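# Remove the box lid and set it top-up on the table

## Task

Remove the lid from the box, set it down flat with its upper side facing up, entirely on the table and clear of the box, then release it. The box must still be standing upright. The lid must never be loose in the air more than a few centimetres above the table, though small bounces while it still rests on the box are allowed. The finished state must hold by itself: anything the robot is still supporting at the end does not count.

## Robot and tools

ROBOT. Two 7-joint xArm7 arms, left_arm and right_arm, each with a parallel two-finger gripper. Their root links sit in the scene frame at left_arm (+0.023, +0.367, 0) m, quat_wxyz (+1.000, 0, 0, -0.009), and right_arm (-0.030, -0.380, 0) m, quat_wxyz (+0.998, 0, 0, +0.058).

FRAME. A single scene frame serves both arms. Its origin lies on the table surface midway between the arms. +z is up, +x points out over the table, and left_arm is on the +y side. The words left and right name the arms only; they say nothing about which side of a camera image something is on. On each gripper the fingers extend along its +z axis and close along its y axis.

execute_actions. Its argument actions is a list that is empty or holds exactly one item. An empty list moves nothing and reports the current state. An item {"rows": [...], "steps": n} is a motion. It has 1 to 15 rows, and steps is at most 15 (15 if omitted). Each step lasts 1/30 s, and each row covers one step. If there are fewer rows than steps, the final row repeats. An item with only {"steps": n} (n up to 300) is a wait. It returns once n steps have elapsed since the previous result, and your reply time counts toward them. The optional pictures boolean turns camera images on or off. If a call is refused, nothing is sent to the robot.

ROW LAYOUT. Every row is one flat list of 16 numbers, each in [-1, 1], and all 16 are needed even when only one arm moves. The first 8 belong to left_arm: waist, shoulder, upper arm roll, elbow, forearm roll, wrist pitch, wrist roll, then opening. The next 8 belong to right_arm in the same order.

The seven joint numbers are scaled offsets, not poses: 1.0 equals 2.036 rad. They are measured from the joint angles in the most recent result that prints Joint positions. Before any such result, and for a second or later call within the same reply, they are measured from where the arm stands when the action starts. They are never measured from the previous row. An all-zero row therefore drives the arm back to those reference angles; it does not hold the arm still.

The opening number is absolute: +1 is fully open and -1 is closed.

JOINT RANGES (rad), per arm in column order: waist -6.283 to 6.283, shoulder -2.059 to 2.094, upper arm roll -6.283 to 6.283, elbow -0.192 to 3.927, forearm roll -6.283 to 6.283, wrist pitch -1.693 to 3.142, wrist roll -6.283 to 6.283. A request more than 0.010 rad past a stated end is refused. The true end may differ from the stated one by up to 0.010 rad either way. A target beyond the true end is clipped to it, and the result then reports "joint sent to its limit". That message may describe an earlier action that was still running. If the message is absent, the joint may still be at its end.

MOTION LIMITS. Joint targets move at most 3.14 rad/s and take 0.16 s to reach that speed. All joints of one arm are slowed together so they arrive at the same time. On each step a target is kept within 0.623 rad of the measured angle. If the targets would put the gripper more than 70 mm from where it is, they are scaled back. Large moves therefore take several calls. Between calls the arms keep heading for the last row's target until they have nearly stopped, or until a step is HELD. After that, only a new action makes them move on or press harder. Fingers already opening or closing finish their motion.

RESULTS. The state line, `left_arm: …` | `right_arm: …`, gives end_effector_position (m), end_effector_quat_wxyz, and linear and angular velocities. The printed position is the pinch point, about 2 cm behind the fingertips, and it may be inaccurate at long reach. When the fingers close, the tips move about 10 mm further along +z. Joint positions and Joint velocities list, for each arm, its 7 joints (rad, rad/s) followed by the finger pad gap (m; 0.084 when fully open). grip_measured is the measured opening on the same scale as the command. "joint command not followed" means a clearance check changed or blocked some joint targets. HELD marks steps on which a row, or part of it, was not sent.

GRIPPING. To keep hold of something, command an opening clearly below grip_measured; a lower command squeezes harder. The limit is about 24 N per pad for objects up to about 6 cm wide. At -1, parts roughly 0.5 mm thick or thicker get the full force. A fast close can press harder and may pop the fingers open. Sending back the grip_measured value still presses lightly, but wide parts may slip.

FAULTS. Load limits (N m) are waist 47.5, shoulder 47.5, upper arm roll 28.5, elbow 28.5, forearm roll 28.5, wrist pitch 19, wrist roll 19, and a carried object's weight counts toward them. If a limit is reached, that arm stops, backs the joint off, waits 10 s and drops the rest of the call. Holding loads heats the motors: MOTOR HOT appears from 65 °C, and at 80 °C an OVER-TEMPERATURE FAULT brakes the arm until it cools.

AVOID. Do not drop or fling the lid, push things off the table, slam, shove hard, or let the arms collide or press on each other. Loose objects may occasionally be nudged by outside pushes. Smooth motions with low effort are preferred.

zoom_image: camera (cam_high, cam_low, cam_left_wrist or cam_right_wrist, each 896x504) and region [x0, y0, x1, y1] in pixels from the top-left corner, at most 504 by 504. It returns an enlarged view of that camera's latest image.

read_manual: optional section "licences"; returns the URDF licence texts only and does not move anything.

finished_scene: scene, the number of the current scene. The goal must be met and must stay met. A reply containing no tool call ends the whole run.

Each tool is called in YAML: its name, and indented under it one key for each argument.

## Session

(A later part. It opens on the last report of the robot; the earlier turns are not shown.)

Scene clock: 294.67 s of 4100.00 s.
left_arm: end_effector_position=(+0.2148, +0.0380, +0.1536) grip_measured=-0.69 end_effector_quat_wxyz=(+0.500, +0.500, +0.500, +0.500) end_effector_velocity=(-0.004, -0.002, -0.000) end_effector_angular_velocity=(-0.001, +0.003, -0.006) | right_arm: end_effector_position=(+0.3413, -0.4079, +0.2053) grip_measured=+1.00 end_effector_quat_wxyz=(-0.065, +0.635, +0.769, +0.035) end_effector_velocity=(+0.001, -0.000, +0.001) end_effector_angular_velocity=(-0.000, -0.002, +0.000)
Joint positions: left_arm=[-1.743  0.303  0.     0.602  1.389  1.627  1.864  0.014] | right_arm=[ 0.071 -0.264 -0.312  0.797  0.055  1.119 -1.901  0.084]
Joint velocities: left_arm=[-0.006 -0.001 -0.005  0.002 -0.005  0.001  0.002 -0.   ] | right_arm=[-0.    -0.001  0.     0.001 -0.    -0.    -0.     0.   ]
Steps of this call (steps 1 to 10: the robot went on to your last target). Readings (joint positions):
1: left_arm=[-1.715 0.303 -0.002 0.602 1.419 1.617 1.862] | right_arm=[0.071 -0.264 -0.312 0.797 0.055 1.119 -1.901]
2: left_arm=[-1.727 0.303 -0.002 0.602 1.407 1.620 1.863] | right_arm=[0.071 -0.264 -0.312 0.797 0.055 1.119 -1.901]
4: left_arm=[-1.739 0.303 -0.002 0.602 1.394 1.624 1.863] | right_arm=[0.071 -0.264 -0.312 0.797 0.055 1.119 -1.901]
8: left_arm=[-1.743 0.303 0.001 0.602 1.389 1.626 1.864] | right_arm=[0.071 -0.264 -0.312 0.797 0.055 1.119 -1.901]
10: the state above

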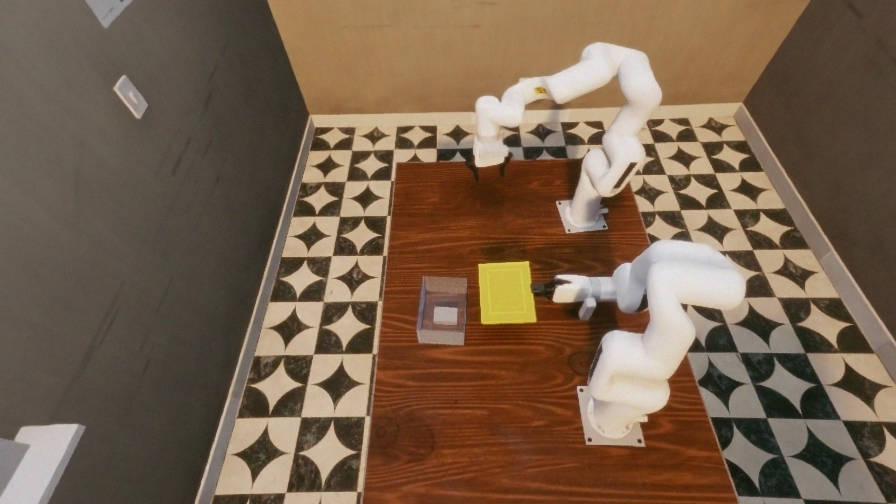

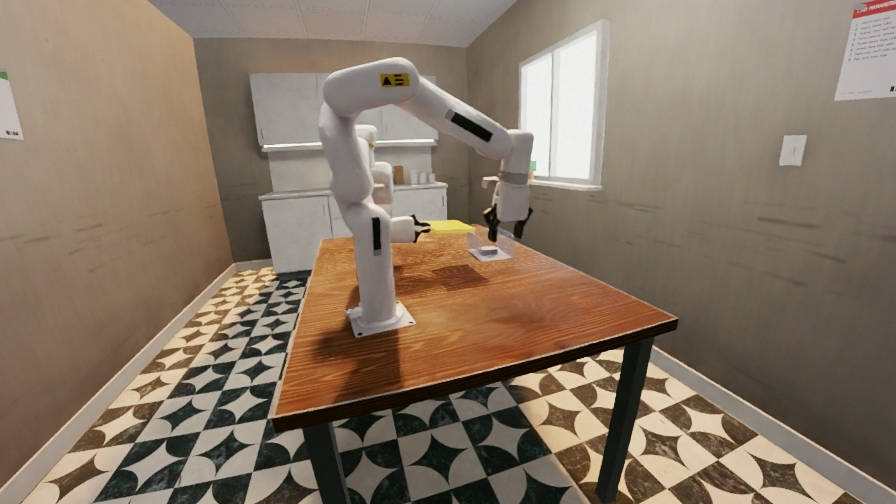

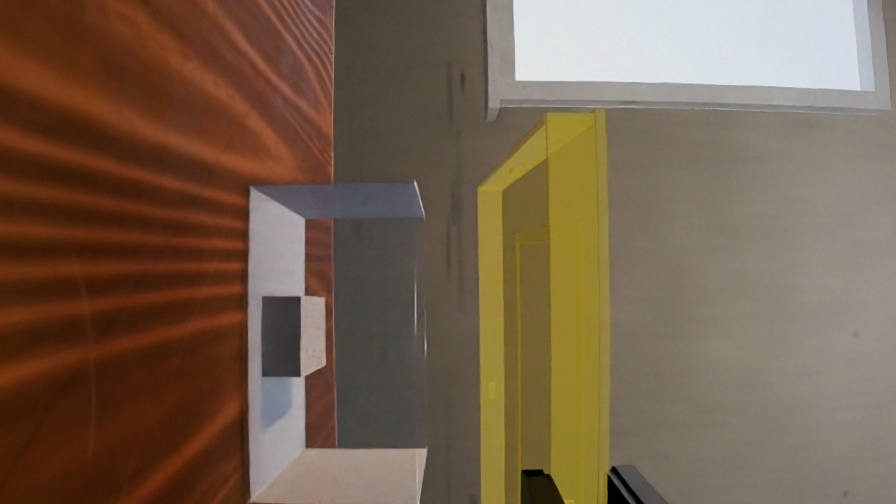

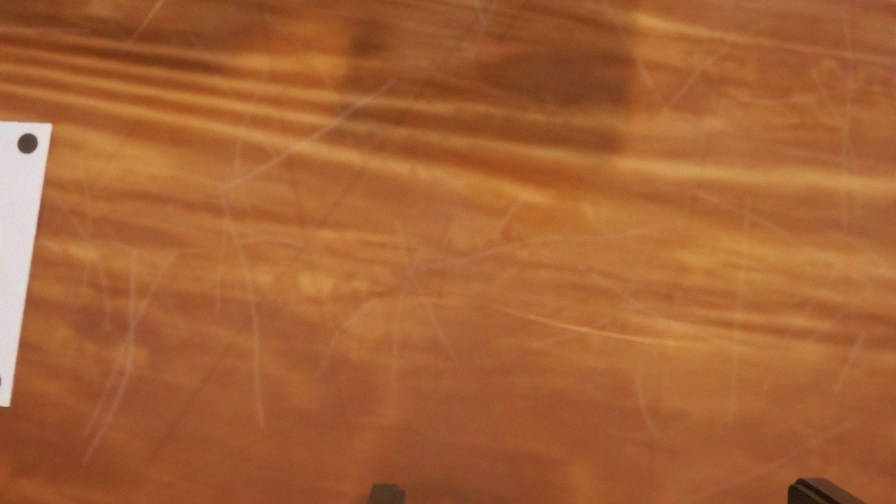

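execute_actions:
  actions:
    - {"rows": [[0.001,0.0003,0,-0.0001,0.0002,-0.0032,-0.0002,-1,0,0,0,0,0,0,0,1],[0.0031,0.001,0,-0.0002,0.0006,-0.0096,-0.0007,-1,0,0,0,0,0,0,0,1],[0.0062,0.002,0,-0.0003,0.0012,-0.0191,-0.0015,-1,0,0,0,0,0,0,0,1],[0.0098,0.0032,0,-0.0005,0.0019,-0.0302,-0.0023,-1,0,0,0,0,0,0,0,1],[0.0139,0.0045,0,-0.0008,0.0028,-0.043,-0.0033,-1,0,0,0,0,0,0,0,1],[0.0181,0.0058,0,-0.001,0.0036,-0.0557,-0.0043,-1,0,0,0,0,0,0,0,1],[0.0222,0.0072,0,-0.0012,0.0044,-0.0685,-0.0053,-1,0,0,0,0,0,0,0,1],[0.0263,0.0085,0,-0.0014,0.0052,-0.0812,-0.0063,-1,0,0,0,0,0,0,0,1],[0.0304,0.0099,0,-0.0017,0.006,-0.0939,-0.0073,-1,0,0,0,0,0,0,0,1],[0.0346,0.0112,0,-0.0019,0.0068,-0.1067,-0.0082,-1,0,0,0,0,0,0,0,1],[0.0382,0.0124,0,-0.0021,0.0075,-0.1178,-0.0091,-1,0,0,0,0,0,0,0,1],[0.0413,0.0134,0,-0.0022,0.0082,-0.1274,-0.0098,-1,0,0,0,0,0,0,0,1],[0.0439,0.0142,0,-0.0024,0.0087,-0.1353,-0.0105,-1,0,0,0,0,0,0,0,1],[0.0459,0.0149,0,-0.0025,0.0091,-0.1417,-0.0109,-1,0,0,0,0,0,0,0,1],[0.0475,0.0154,0,-0.0026,0.0094,-0.1465,-0.0113,-1,0,0,0,0,0,0,0,1]]}
  pictures: false

execute_actions:
  actions:
    - {"steps": 10}

zoom_image:
  camera: "cam_low"
  region: [380, 190, 530, 300]

Scene clock: 324.60 s of 4100.00 s.
left_arm: end_effector_position=(+0.2170, +0.0384, +0.0899) grip_measured=-0.69 end_effector_quat_wxyz=(+0.440, +0.554, +0.552, +0.441) end_effector_velocity=(-0.010, +0.005, -0.146) end_effector_angular_velocity=(-0.007, +0.545, +0.012) | right_arm: end_effector_position=(+0.3413, -0.4079, +0.2053) grip_measured=+1.00 end_effector_quat_wxyz=(-0.065, +0.635, +0.769, +0.035) end_effector_velocity=(+0.000, +0.000, +0.000) end_effector_angular_velocity=(+0.000, -0.001, +0.000)
Joint positions: left_arm=[-1.664  0.329  0.001  0.597  1.404  1.382  1.845  0.014] | right_arm=[ 0.071 -0.264 -0.312  0.797  0.055  1.119 -1.901  0.084]
Joint velocities: left_arm=[ 0.191  0.062  0.001 -0.011  0.038 -0.585 -0.044 -0.   ] | right_arm=[ 0. -0.  0.  0.  0. -0. -0. -0.]
Steps of this call (steps 1 to 30: the robot went on to your last target; steps 31 to 90: nothing new was sent; then 26.43 s passed at rest; steps 91 to 105: all 15 steps of this action). Readings (joint positions):
91: left_arm=[-1.744 0.303 -0.001 0.602 1.388 1.626 1.864] | right_arm=[0.071 -0.264 -0.312 0.797 0.055 1.119 -1.901]
92: left_arm=[-1.744 0.304 -0.001 0.602 1.388 1.625 1.864] | right_arm=[0.071 -0.264 -0.312 0.797 0.055 1.119 -1.901]
94: left_arm=[-1.740 0.305 -0.000 0.602 1.389 1.613 1.863] | right_arm=[0.071 -0.264 -0.312 0.797 0.055 1.119 -1.901]
98: left_arm=[-1.718 0.312 0.000 0.600 1.394 1.547 1.858] | right_arm=[0.071 -0.264 -0.312 0.797 0.055 1.119 -1.901]
105: the state above

Scene clock: 324.93 s of 4100.00 s.
left_arm: end_effector_position=(+0.2154, +0.0384, +0.0768) grip_measured=-0.69 end_effector_quat_wxyz=(+0.426, +0.564, +0.564, +0.427) end_effector_velocity=(+0.001, +0.001, -0.001) end_effector_angular_velocity=(+0.001, +0.003, +0.002) | right_arm: end_effector_position=(+0.3413, -0.4079, +0.2053) grip_measured=+1.00 end_effector_quat_wxyz=(-0.065, +0.635, +0.769, +0.035) end_effector_velocity=(+0.000, -0.000, +0.001) end_effector_angular_velocity=(+0.000, -0.002, -0.001)
Joint positions: left_arm=[-1.647  0.335  0.     0.597  1.408  1.329  1.841  0.014] | right_arm=[ 0.071 -0.264 -0.312  0.797  0.055  1.119 -1.901  0.084]
Joint velocities: left_arm=[ 0.002  0.001  0.001  0.     0.    -0.003 -0.001  0.   ] | right_arm=[-0.    -0.002 -0.     0.001  0.    -0.     0.     0.   ]
Steps of this call (steps 1 to 10: the robot went on to your last target). Readings (joint positions):
1: left_arm=[-1.658 0.331 0.001 0.597 1.405 1.364 1.843] | right_arm=[0.071 -0.264 -0.312 0.797 0.055 1.119 -1.901]
2: left_arm=[-1.653 0.333 0.001 0.597 1.406 1.350 1.842] | right_arm=[0.071 -0.264 -0.312 0.797 0.055 1.119 -1.901]
4: left_arm=[-1.648 0.334 0.001 0.596 1.407 1.336 1.841] | right_arm=[0.071 -0.264 -0.312 0.797 0.055 1.119 -1.901]
8: left_arm=[-1.647 0.335 0.000 0.597 1.408 1.329 1.841] | right_arm=[0.071 -0.264 -0.312 0.797 0.055 1.119 -1.901]
10: the state above

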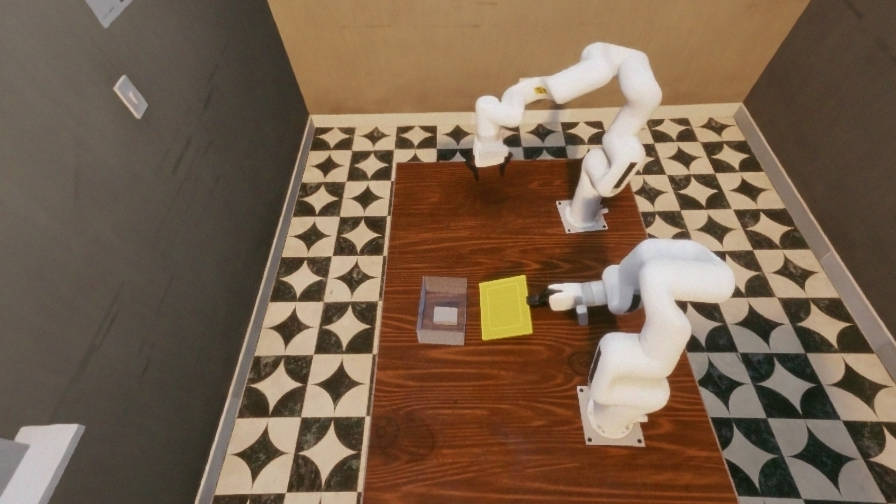

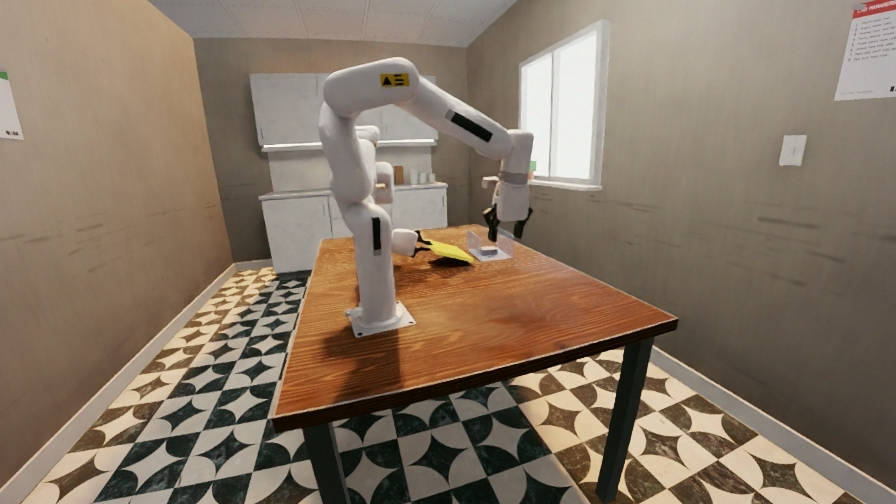

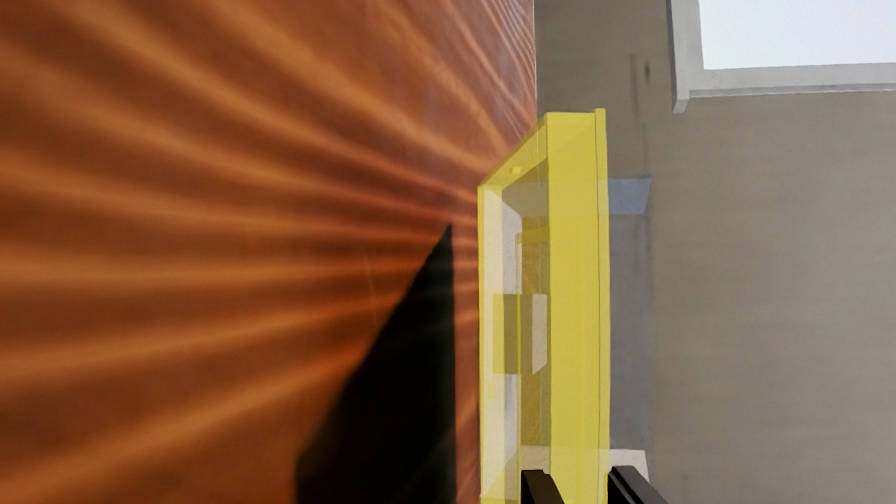

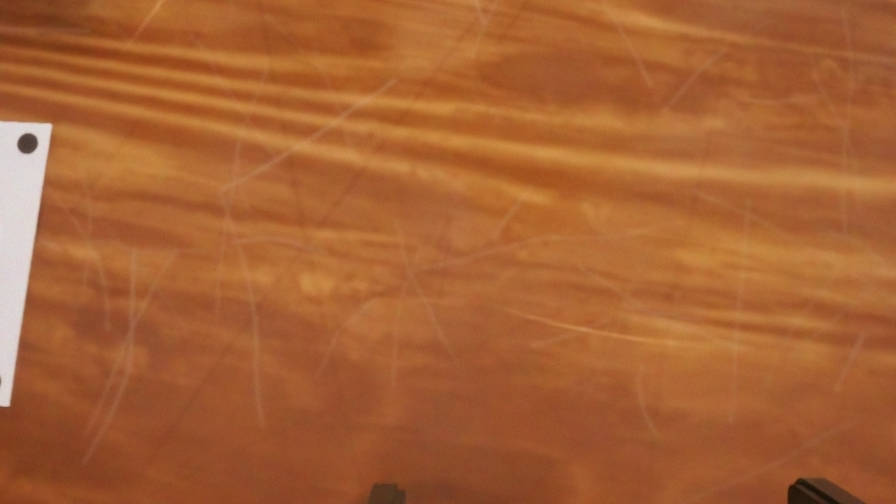

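Region (380, 190, 530, 300) of cam_low's 896x504 image, scaled by 3.360, with more detail than that image has; it fills the top 370 rows of this view, and the rest is white.

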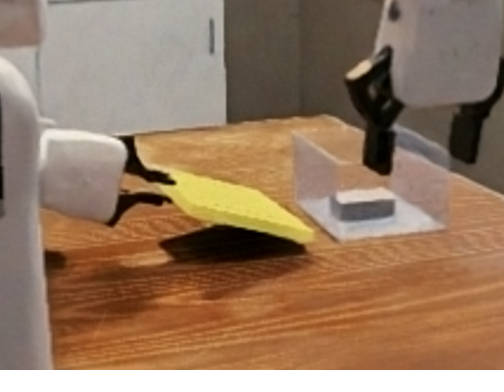

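execute_actions:
  actions:
    - {"rows": [[0.0014,-0.0006,0,-0.0003,0.0003,-0.0028,0.0008,-1,0,0,0,0,0,0,0,1],[0.0028,-0.0012,0,-0.0006,0.0006,-0.0055,0.0015,-1,0,0,0,0,0,0,0,1],[0.0041,-0.0018,0,-0.0009,0.0008,-0.0083,0.0023,-1,0,0,0,0,0,0,0,1],[0.0055,-0.0025,0,-0.0012,0.0011,-0.011,0.003,-1,0,0,0,0,0,0,0,1],[0.0069,-0.0031,0,-0.0014,0.0014,-0.0138,0.0038,-1,0,0,0,0,0,0,0,1],[0.0083,-0.0037,0,-0.0017,0.0017,-0.0166,0.0046,-1,0,0,0,0,0,0,0,1],[0.0097,-0.0043,0,-0.002,0.002,-0.0193,0.0053,-1,0,0,0,0,0,0,0,1],[0.011,-0.0049,0,-0.0023,0.0023,-0.0221,0.0061,-1,0,0,0,0,0,0,0,1],[0.0124,-0.0055,0,-0.0026,0.0025,-0.0248,0.0069,-1,0,0,0,0,0,0,0,1],[0.0138,-0.0062,0,-0.0029,0.0028,-0.0276,0.0076,-1,0,0,0,0,0,0,0,1]]}

Scene clock: 351.67 s of 4100.00 s.
left_arm: end_effector_position=(+0.2168, +0.0389, +0.0689) grip_measured=-0.68 end_effector_quat_wxyz=(+0.410, +0.575, +0.575, +0.414) end_effector_velocity=(-0.001, -0.001, -0.004) end_effector_angular_velocity=(-0.001, +0.025, -0.003) | right_arm: end_effector_position=(+0.3413, -0.4079, +0.2053) grip_measured=+1.00 end_effector_quat_wxyz=(-0.065, +0.635, +0.769, +0.035) end_effector_velocity=(-0.000, +0.000, -0.000) end_effector_angular_velocity=(+0.000, +0.000, +0.000)
Joint positions: left_arm=[-1.619  0.322  0.     0.591  1.413  1.275  1.856  0.014] | right_arm=[ 0.071 -0.264 -0.312  0.797  0.055  1.119 -1.901  0.084]
Joint velocities: left_arm=[ 0.011 -0.006 -0.003 -0.002  0.002 -0.025  0.006  0.   ] | right_arm=[-0.    -0.     0.    -0.001  0.     0.    -0.    -0.   ]
Steps of this call (steps 1 to 30: the robot went on to your last target; steps 31 to 90: nothing new was sent; then 23.23 s passed at rest; steps 91 to 105: all 15 steps of this action). Readings (joint positions):
91: left_arm=[-1.646 0.335 0.000 0.597 1.408 1.328 1.841] | right_arm=[0.071 -0.264 -0.312 0.797 0.055 1.119 -1.901]
92: left_arm=[-1.646 0.335 0.000 0.596 1.408 1.327 1.841] | right_arm=[0.071 -0.264 -0.312 0.797 0.055 1.119 -1.901]
94: left_arm=[-1.643 0.333 0.000 0.596 1.408 1.321 1.843] | right_arm=[0.071 -0.264 -0.312 0.797 0.055 1.119 -1.901]
98: left_arm=[-1.633 0.328 0.000 0.594 1.410 1.301 1.848] | right_arm=[0.071 -0.264 -0.312 0.797 0.055 1.119 -1.901]
105: the state above

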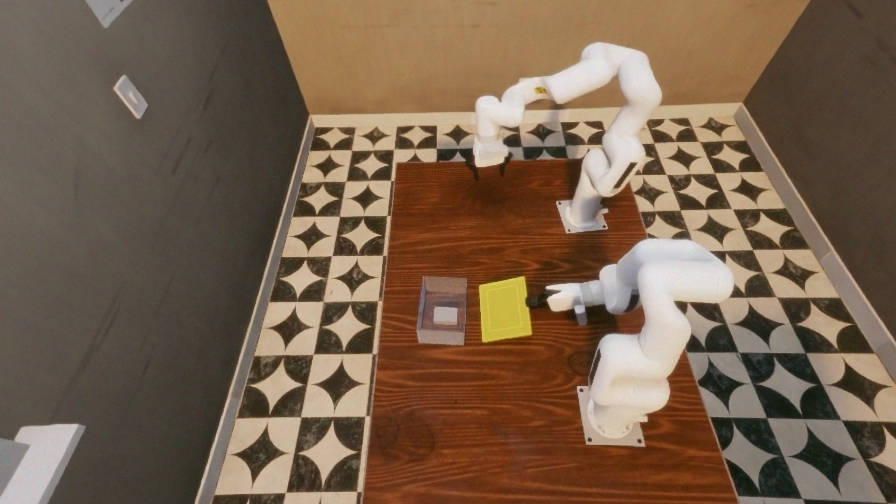

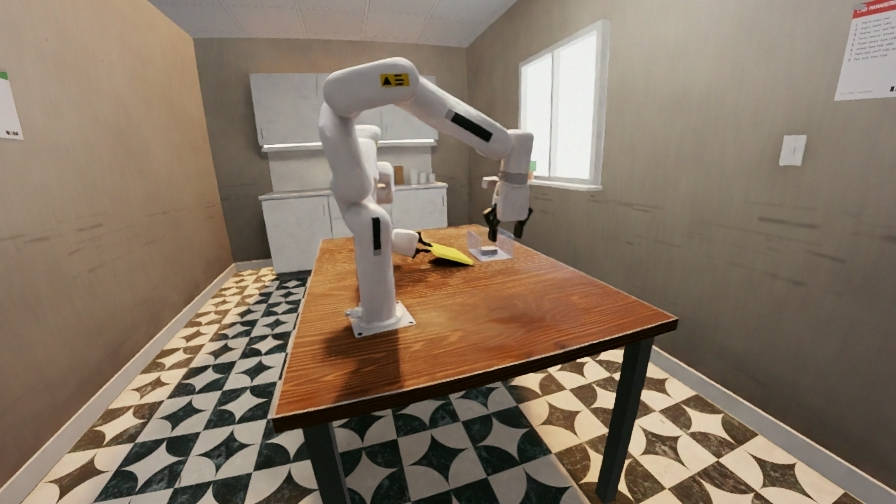

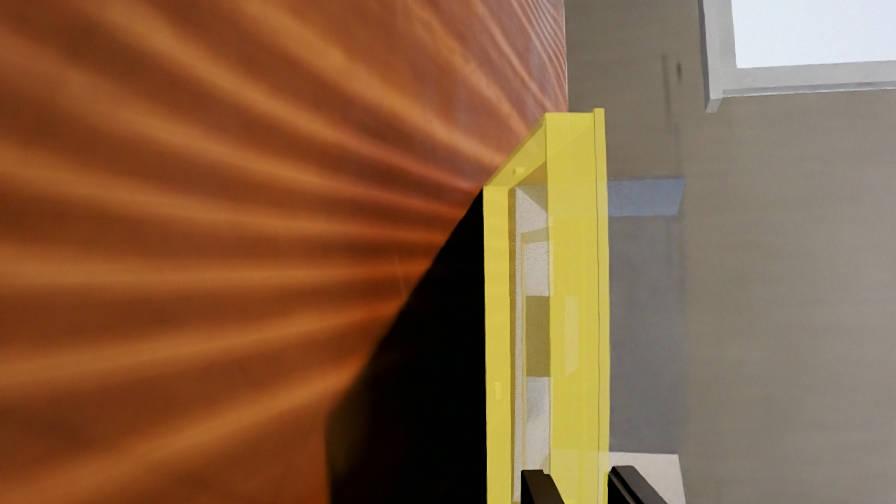

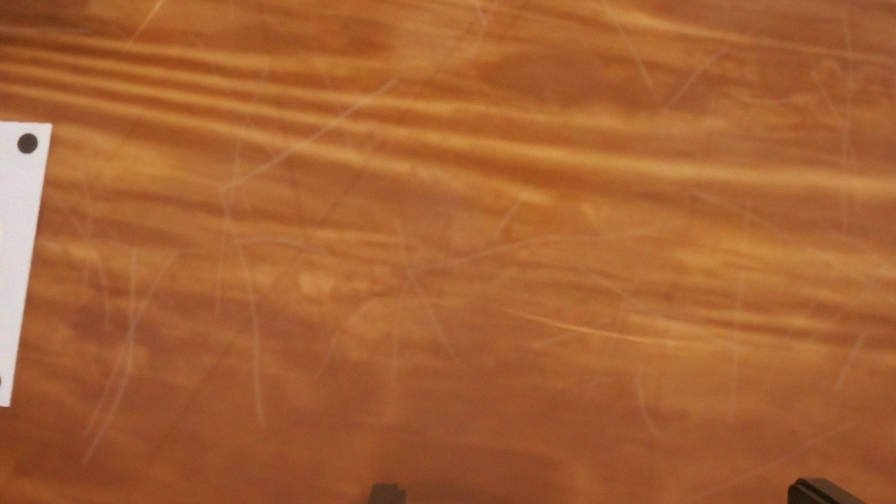

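execute_actions:
  actions:
    - {"rows": [[0,0,0,0,0,0,0,-0.7,0,0,0,0,0,0,0,1],[0,0,0,0,0,0,0,-0.62,0,0,0,0,0,0,0,1],[0,0,0,0,0,0,0,-0.57,0,0,0,0,0,0,0,1],[0.0022,-0.001,0,-0.0005,0.0005,-0.0044,0.0012,-0.57,0,0,0,0,0,0,0,1],[0.0051,-0.0022,0,-0.0011,0.0011,-0.0102,0.0028,-0.57,0,0,0,0,0,0,0,1],[0.0087,-0.0039,0,-0.0018,0.0018,-0.0175,0.0048,-0.57,0,0,0,0,0,0,0,1],[0.0123,-0.0055,0,-0.0026,0.0026,-0.0248,0.0069,-0.57,0,0,0,0,0,0,0,1],[0.016,-0.0071,0,-0.0033,0.0034,-0.0321,0.0089,-0.57,0,0,0,0,0,0,0,1],[0.0196,-0.0087,0,-0.0041,0.0041,-0.0394,0.0109,-0.57,0,0,0,0,0,0,0,1],[0.0232,-0.0103,0,-0.0048,0.0049,-0.0467,0.0129,-0.57,0,0,0,0,0,0,0,1],[0.0268,-0.0119,0,-0.0056,0.0057,-0.054,0.0149,-0.57,0,0,0,0,0,0,0,1],[0.0305,-0.0135,0,-0.0063,0.0064,-0.0613,0.0169,-0.57,0,0,0,0,0,0,0,1],[0.0341,-0.0151,0,-0.0071,0.0072,-0.0686,0.0189,-0.57,0,0,0,0,0,0,0,1],[0.0377,-0.0167,0,-0.0078,0.008,-0.0759,0.021,-0.57,0,0,0,0,0,0,0,1],[0.0399,-0.0177,0,-0.0083,0.0084,-0.0802,0.0222,-0.57,0,0,0,0,0,0,0,1]]}
  pictures: false

execute_actions:
  actions:
    - {"steps": 10}

zoom_image:
  camera: "cam_low"
  region: [380, 210, 500, 290]

Scene clock: 366.47 s of 4100.00 s.
left_arm: end_effector_position=(+0.2176, +0.0395, +0.0526) grip_measured=-0.59 end_effector_quat_wxyz=(+0.376, +0.596, +0.597, +0.382) end_effector_velocity=(-0.001, +0.001, -0.055) end_effector_angular_velocity=(-0.001, +0.402, +0.002) | right_arm: end_effector_position=(+0.3413, -0.4079, +0.2053) grip_measured=+1.00 end_effector_quat_wxyz=(-0.065, +0.635, +0.769, +0.035) end_effector_velocity=(-0.000, +0.000, -0.001) end_effector_angular_velocity=(-0.000, +0.002, +0.000)
Joint positions: left_arm=[-1.56   0.296  0.001  0.579  1.426  1.155  1.889  0.018] | right_arm=[ 0.071 -0.264 -0.312  0.797  0.055  1.119 -1.901  0.084]
Joint velocities: left_arm=[ 0.217 -0.096 -0.    -0.045  0.046 -0.434  0.122  0.   ] | right_arm=[ 0.     0.001 -0.    -0.     0.     0.    -0.     0.   ]
Steps of this call (steps 1 to 15: the robot went on to your last target; steps 16 to 90: nothing new was sent; then 11.30 s passed at rest; steps 91 to 105: all 15 steps of this action). Readings (joint positions):
91: left_arm=[-1.619 0.322 0.000 0.591 1.413 1.273 1.856] | right_arm=[0.071 -0.264 -0.312 0.797 0.055 1.119 -1.901]
92: left_arm=[-1.619 0.322 0.000 0.591 1.413 1.273 1.856] | right_arm=[0.071 -0.264 -0.312 0.797 0.055 1.119 -1.901]
94: left_arm=[-1.619 0.322 0.000 0.591 1.413 1.274 1.856] | right_arm=[0.071 -0.264 -0.312 0.797 0.055 1.119 -1.901]
98: left_arm=[-1.608 0.317 -0.000 0.589 1.416 1.251 1.862] | right_arm=[0.071 -0.264 -0.312 0.797 0.055 1.119 -1.901]
105: the state above

Scene clock: 366.80 s of 4100.00 s.
left_arm: end_effector_position=(+0.2170, +0.0394, +0.0472) grip_measured=-0.59 end_effector_quat_wxyz=(+0.365, +0.604, +0.604, +0.370) end_effector_velocity=(+0.000, -0.000, -0.000) end_effector_angular_velocity=(-0.002, +0.004, +0.001) | right_arm: end_effector_position=(+0.3413, -0.4079, +0.2053) grip_measured=+1.00 end_effector_quat_wxyz=(-0.065, +0.635, +0.769, +0.035) end_effector_velocity=(+0.000, +0.000, +0.000) end_effector_angular_velocity=(-0.000, -0.000, +0.000)
Joint positions: left_arm=[-1.538  0.286  0.     0.574  1.43   1.112  1.901  0.018] | right_arm=[ 0.071 -0.264 -0.312  0.797  0.055  1.119 -1.901  0.084]
Joint velocities: left_arm=[ 0.001 -0.     0.001  0.001  0.    -0.004 -0.    -0.   ] | right_arm=[ 0.  0.  0.  0.  0.  0.  0. -0.]
Steps of this call (steps 1 to 10: the robot went on to your last target). Readings (joint positions):
1: left_arm=[-1.553 0.293 0.001 0.577 1.427 1.141 1.893] | right_arm=[0.071 -0.264 -0.312 0.797 0.055 1.119 -1.901]
2: left_arm=[-1.547 0.290 0.001 0.576 1.428 1.130 1.896] | right_arm=[0.071 -0.264 -0.312 0.797 0.055 1.119 -1.901]
4: left_arm=[-1.541 0.287 0.001 0.575 1.430 1.118 1.899] | right_arm=[0.071 -0.264 -0.312 0.797 0.055 1.119 -1.901]
8: left_arm=[-1.539 0.286 0.000 0.574 1.430 1.112 1.901] | right_arm=[0.071 -0.264 -0.312 0.797 0.055 1.119 -1.901]
10: the state above

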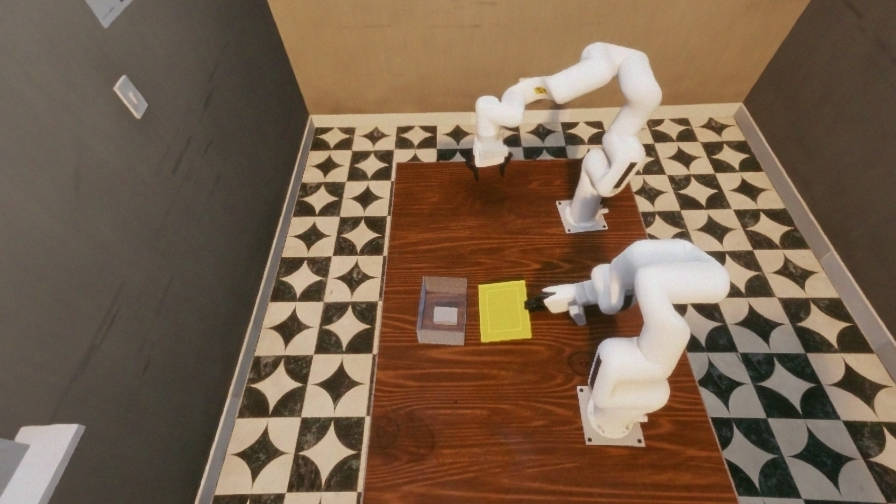

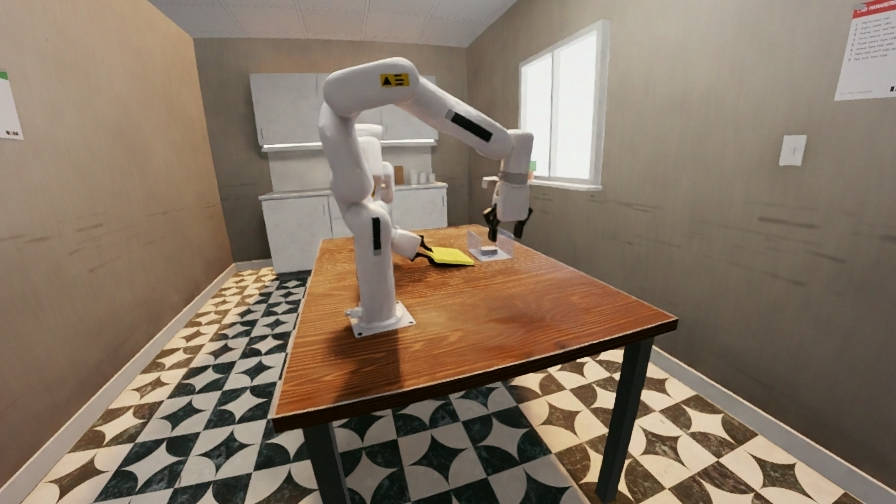

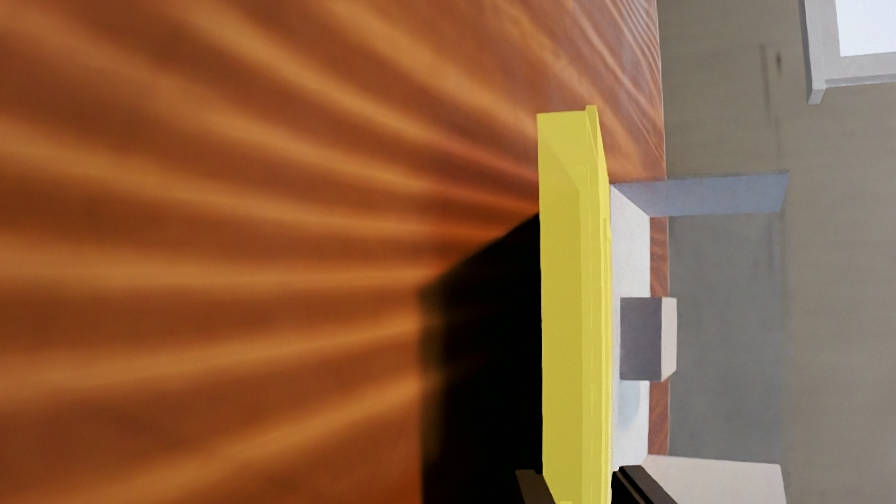

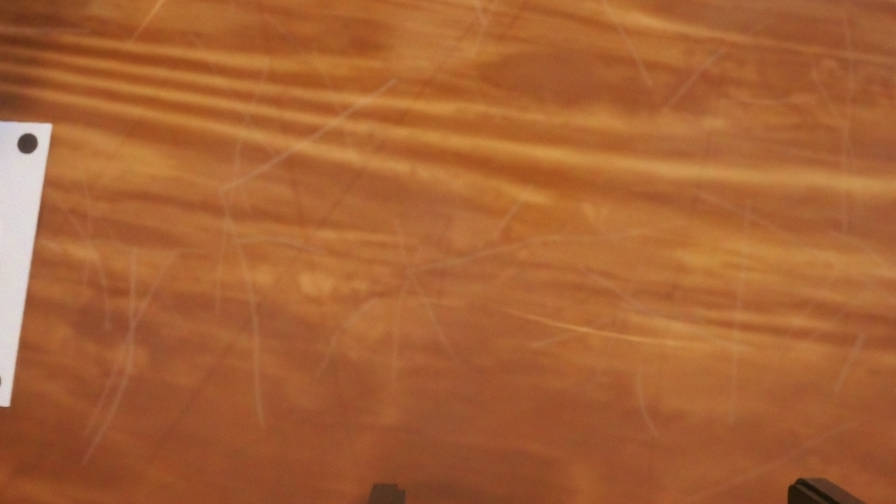

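Region (380, 210, 500, 290) of cam_low's 896x504 image, scaled by 4.200, with more detail than that image has.

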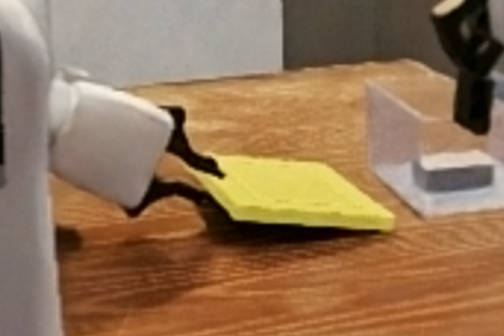

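execute_actions:
  actions:
    - {"rows": [[0.0016,-0.0007,0,-0.0003,0.0003,-0.0033,0.0009,-0.57,0,0,0,0,0,0,0,1],[0.0043,-0.0019,0,-0.0009,0.0009,-0.0086,0.0024,-0.57,0,0,0,0,0,0,0,1],[0.0075,-0.0033,0,-0.0015,0.0016,-0.0152,0.0042,-0.57,0,0,0,0,0,0,0,1],[0.0108,-0.0048,0,-0.0022,0.0023,-0.0217,0.006,-0.57,0,0,0,0,0,0,0,1],[0.0141,-0.0062,0,-0.0029,0.003,-0.0283,0.0078,-0.57,0,0,0,0,0,0,0,1],[0.0173,-0.0076,0,-0.0036,0.0037,-0.0349,0.0096,-0.57,0,0,0,0,0,0,0,1],[0.0206,-0.0091,0,-0.0042,0.0043,-0.0415,0.0115,-0.57,0,0,0,0,0,0,0,1],[0.0239,-0.0105,0,-0.0049,0.005,-0.0481,0.0133,-0.57,0,0,0,0,0,0,0,1],[0.0271,-0.012,0,-0.0056,0.0057,-0.0547,0.0151,-0.57,0,0,0,0,0,0,0,1],[0.0304,-0.0134,0,-0.0062,0.0064,-0.0613,0.0169,-0.57,0,0,0,0,0,0,0,1],[0.0337,-0.0148,0,-0.0069,0.0071,-0.0679,0.0187,-0.57,0,0,0,0,0,0,0,1],[0.0366,-0.0161,0,-0.0075,0.0077,-0.0738,0.0204,-0.57,0,0,0,0,0,0,0,1],[0.0392,-0.0173,0,-0.008,0.0083,-0.0791,0.0218,-0.57,0,0,0,0,0,0,0,1]]}
  pictures: false

execute_actions:
  actions:
    - {"steps": 8}

zoom_image:
  camera: "cam_low"
  region: [380, 210, 500, 290]

Scene clock: 380.73 s of 4100.00 s.
left_arm: end_effector_position=(+0.2142, +0.0385, +0.0322) grip_measured=-0.59 end_effector_quat_wxyz=(+0.328, +0.627, +0.627, +0.327) end_effector_velocity=(-0.004, -0.003, -0.023) end_effector_angular_velocity=(-0.029, +0.235, -0.007) | right_arm: end_effector_position=(+0.3413, -0.4079, +0.2053) grip_measured=+1.00 end_effector_quat_wxyz=(-0.065, +0.635, +0.769, +0.035) end_effector_velocity=(-0.000, -0.000, -0.000) end_effector_angular_velocity=(+0.000, +0.000, -0.001)
Joint positions: left_arm=[-1.467  0.255  0.001  0.56   1.445  0.969  1.94   0.018] | right_arm=[ 0.071 -0.264 -0.312  0.797  0.055  1.119 -1.901  0.084]
Joint velocities: left_arm=[ 0.138 -0.061  0.005 -0.025  0.03  -0.266  0.073 -0.   ] | right_arm=[-0.  0.  0. -0.  0. -0.  0.  0.]
Steps of this call (steps 1 to 30: the robot went on to your last target; steps 31 to 90: nothing new was sent; then 10.43 s passed at rest; steps 91 to 105: all 15 steps of this action). Readings (joint positions):
91: left_arm=[-1.538 0.286 0.000 0.574 1.430 1.111 1.901] | right_arm=[0.071 -0.264 -0.312 0.797 0.055 1.119 -1.901]
92: left_arm=[-1.537 0.286 0.000 0.574 1.431 1.110 1.901] | right_arm=[0.071 -0.264 -0.312 0.797 0.055 1.119 -1.901]
94: left_arm=[-1.533 0.284 0.000 0.573 1.432 1.100 1.904] | right_arm=[0.071 -0.264 -0.312 0.797 0.055 1.119 -1.901]
98: left_arm=[-1.511 0.274 0.000 0.569 1.436 1.057 1.916] | right_arm=[0.071 -0.264 -0.312 0.797 0.055 1.119 -1.901]
105: the state above

Scene clock: 381.00 s of 4100.00 s.
left_arm: end_effector_position=(+0.2133, +0.0380, +0.0306) grip_measured=-0.59 end_effector_quat_wxyz=(+0.324, +0.630, +0.629, +0.321) end_effector_velocity=(-0.000, +0.000, -0.000) end_effector_angular_velocity=(-0.000, +0.003, -0.000) | right_arm: end_effector_position=(+0.3413, -0.4079, +0.2053) grip_measured=+1.00 end_effector_quat_wxyz=(-0.065, +0.635, +0.769, +0.035) end_effector_velocity=(-0.000, -0.000, -0.000) end_effector_angular_velocity=(-0.000, +0.001, -0.000)
Joint positions: left_arm=[-1.459  0.251  0.     0.558  1.447  0.951  1.945  0.018] | right_arm=[ 0.071 -0.264 -0.312  0.797  0.055  1.119 -1.901  0.084]
Joint velocities: left_arm=[ 0.001 -0.001  0.    -0.001  0.    -0.004 -0.    -0.   ] | right_arm=[-0.     0.001  0.    -0.     0.     0.     0.    -0.   ]
Steps of this call (steps 1 to 8: the robot went on to your last target). Readings (joint positions):
1: left_arm=[-1.463 0.253 0.001 0.559 1.446 0.961 1.942] | right_arm=[0.071 -0.264 -0.312 0.797 0.055 1.119 -1.901]
2: left_arm=[-1.461 0.252 0.001 0.559 1.447 0.957 1.943] | right_arm=[0.071 -0.264 -0.312 0.797 0.055 1.119 -1.901]
4: left_arm=[-1.459 0.251 0.000 0.558 1.447 0.953 1.945] | right_arm=[0.071 -0.264 -0.312 0.797 0.055 1.119 -1.901]
8: the state above

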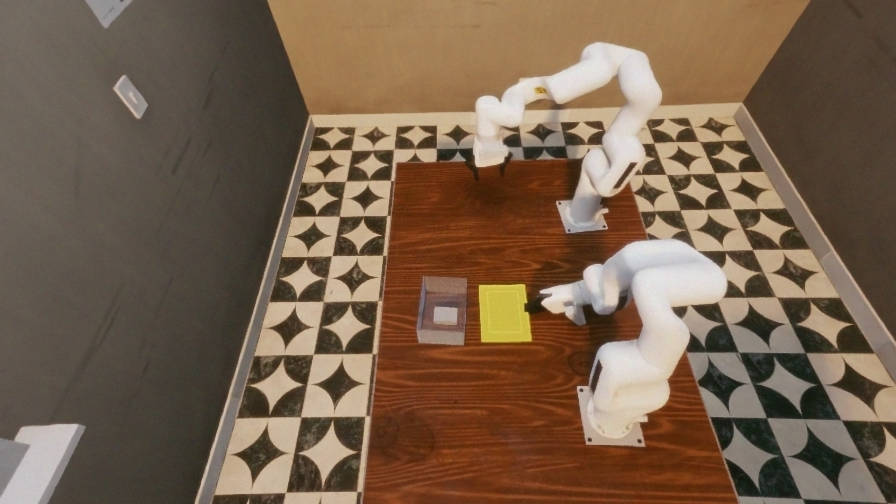

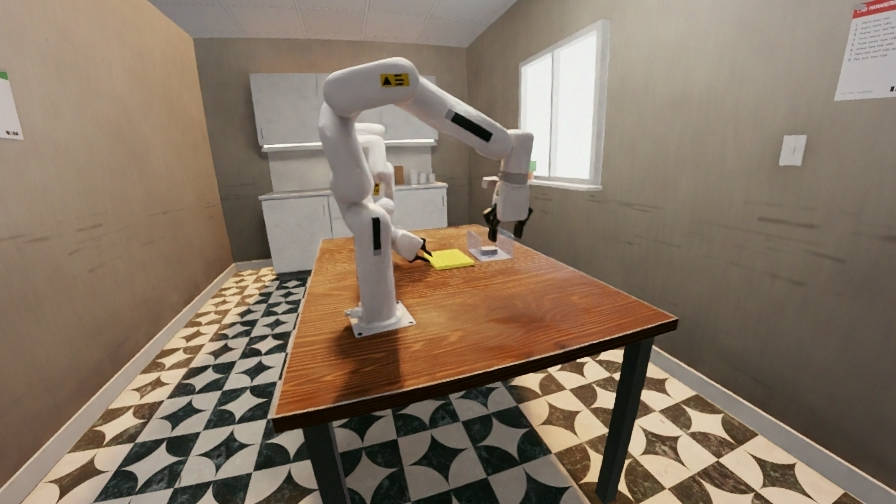

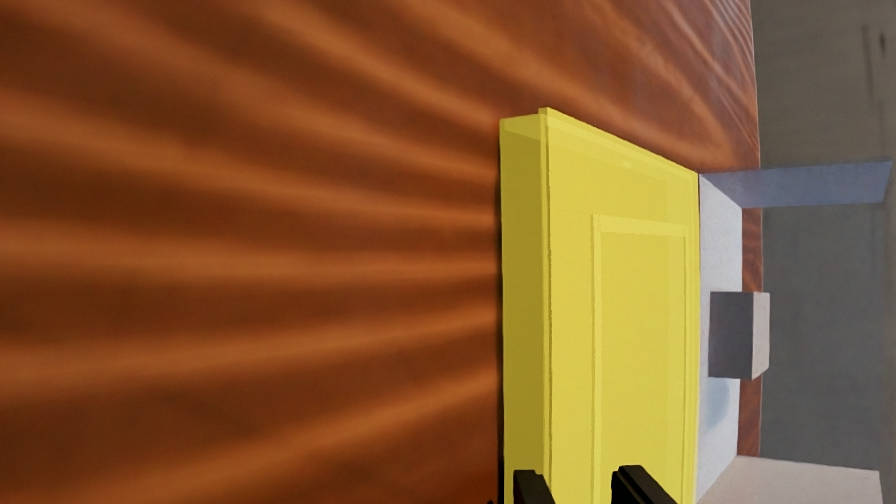

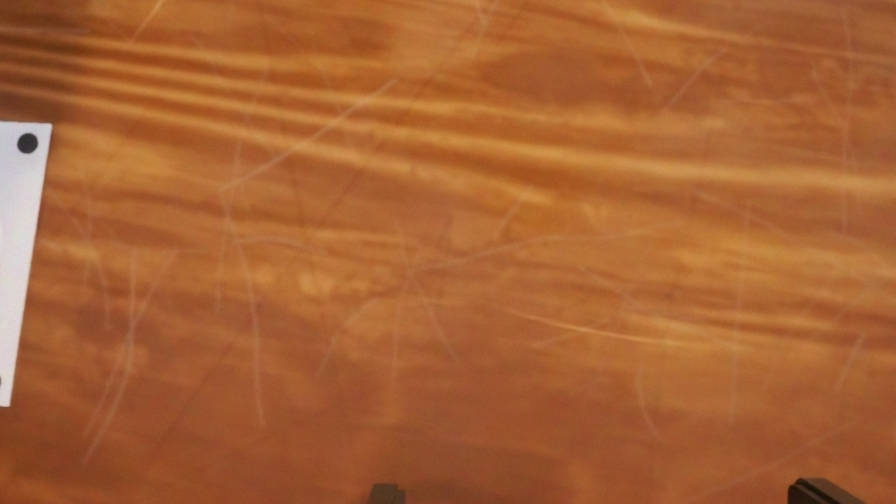

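Region (380, 210, 500, 290) of cam_low's 896x504 image, scaled by 4.200, with more detail than that image has.

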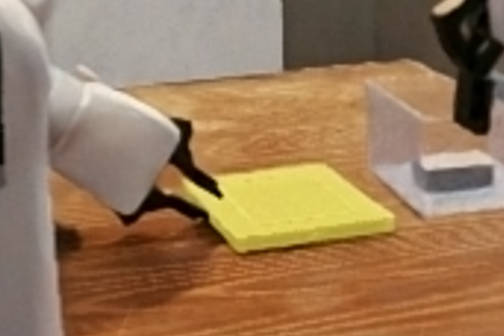

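execute_actions:
  actions:
    - {"rows": [[-0.005,0,0,0,-0.005,0.001,0,-0.57,0,0,0,0,0,0,0,1],[-0.012,0,0,0,-0.012,0.003,0,-0.57,0,0,0,0,0,0,0,1],[-0.02,0,0,0,-0.02,0.005,0,-0.57,0,0,0,0,0,0,0,1],[-0.029,-0.003,0,0,-0.029,0.007,0,-0.57,0,0,0,0,0,0,0,1],[-0.038,-0.008,0,0,-0.038,0.009,0,-0.57,0,0,0,0,0,0,0,1],[-0.047,-0.014,0,0,-0.047,0.011,0,-0.57,0,0,0,0,0,0,0,1],[-0.055,-0.02,0,0,-0.055,0.013,0,-0.57,0,0,0,0,0,0,0,1],[-0.061,-0.026,0,0,-0.061,0.015,0,-0.57,0,0,0,0,0,0,0,1],[-0.065,-0.03,0,0,-0.065,0.016,0,-0.57,0,0,0,0,0,0,0,1]]}

Scene clock: 386.57 s of 4100.00 s.
left_arm: end_effector_position=(+0.1713, +0.0243, +0.0489) grip_measured=-0.59 end_effector_quat_wxyz=(+0.337, +0.622, +0.640, +0.300) end_effector_velocity=(+0.007, +0.016, -0.001) end_effector_angular_velocity=(+0.015, -0.008, +0.047) | right_arm: end_effector_position=(+0.3413, -0.4079, +0.2053) grip_measured=+1.00 end_effector_quat_wxyz=(-0.065, +0.635, +0.769, +0.035) end_effector_velocity=(+0.000, -0.000, +0.000) end_effector_angular_velocity=(+0.000, -0.001, -0.001)
Joint positions: left_arm=[-1.59   0.19  -0.001  0.559  1.317  0.983  1.945  0.018] | right_arm=[ 0.071 -0.264 -0.312  0.797  0.055  1.119 -1.901  0.084]
Joint velocities: left_arm=[-0.015 -0.008  0.026 -0.02  -0.033  0.016 -0.001  0.   ] | right_arm=[-0.    -0.    -0.     0.001  0.     0.     0.    -0.   ]
Steps of this call (steps 1 to 30: the robot went on to your last target; steps 31 to 90: nothing new was sent; then 2.07 s passed at rest; steps 91 to 105: all 15 steps of this action). Readings (joint positions):
91: left_arm=[-1.459 0.251 0.000 0.558 1.447 0.951 1.945] | right_arm=[0.071 -0.264 -0.312 0.797 0.055 1.119 -1.901]
92: left_arm=[-1.461 0.251 0.001 0.558 1.445 0.951 1.945] | right_arm=[0.071 -0.264 -0.312 0.797 0.055 1.119 -1.901]
94: left_arm=[-1.473 0.251 0.002 0.558 1.432 0.955 1.945] | right_arm=[0.071 -0.264 -0.312 0.797 0.055 1.119 -1.901]
98: left_arm=[-1.531 0.235 0.000 0.557 1.375 0.968 1.945] | right_arm=[0.071 -0.264 -0.312 0.797 0.055 1.119 -1.901]
105: the state above

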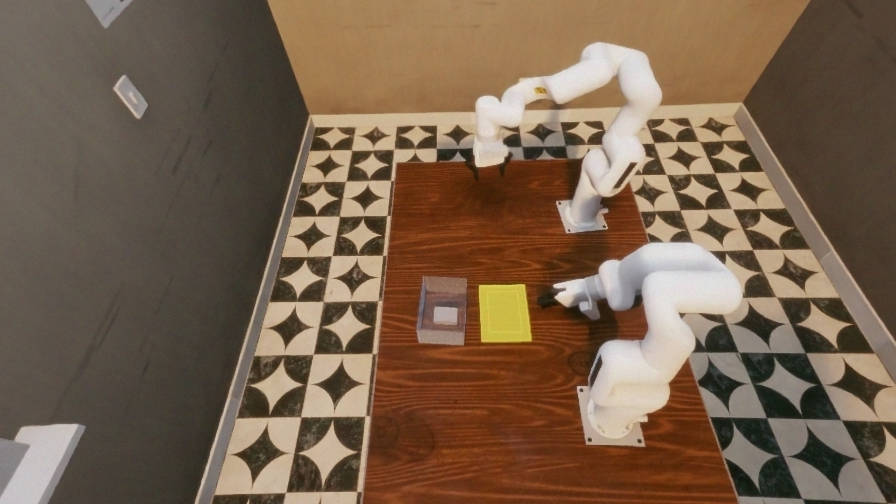

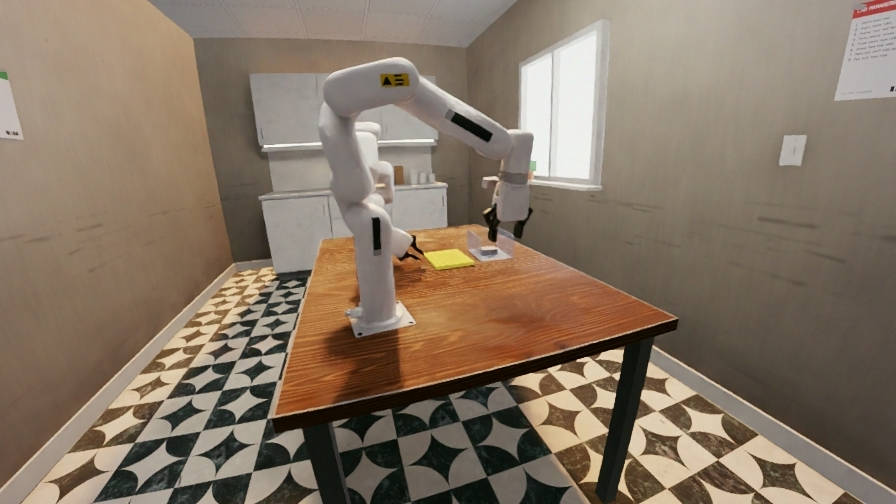

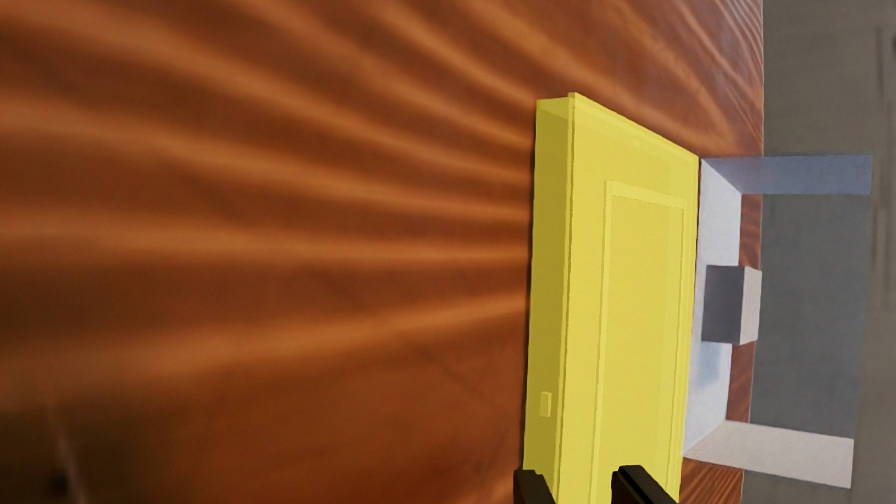

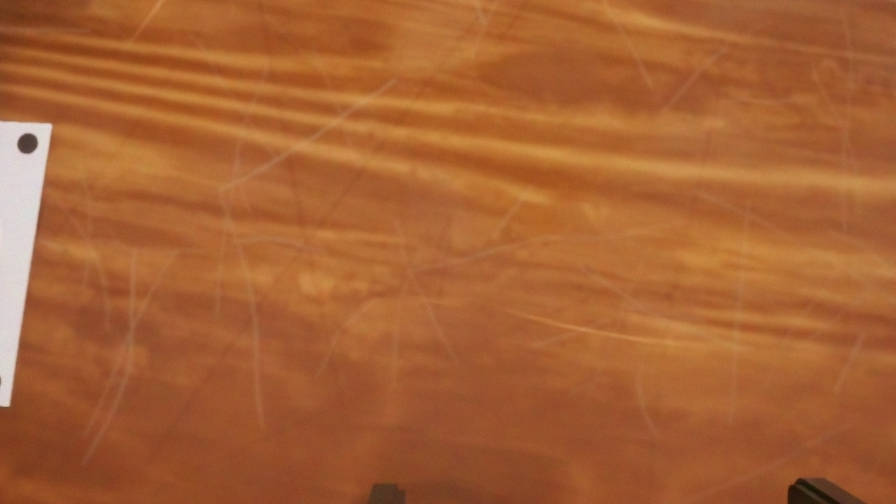

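finished_scene:
  scene: 1

The scene is finished: the task was done.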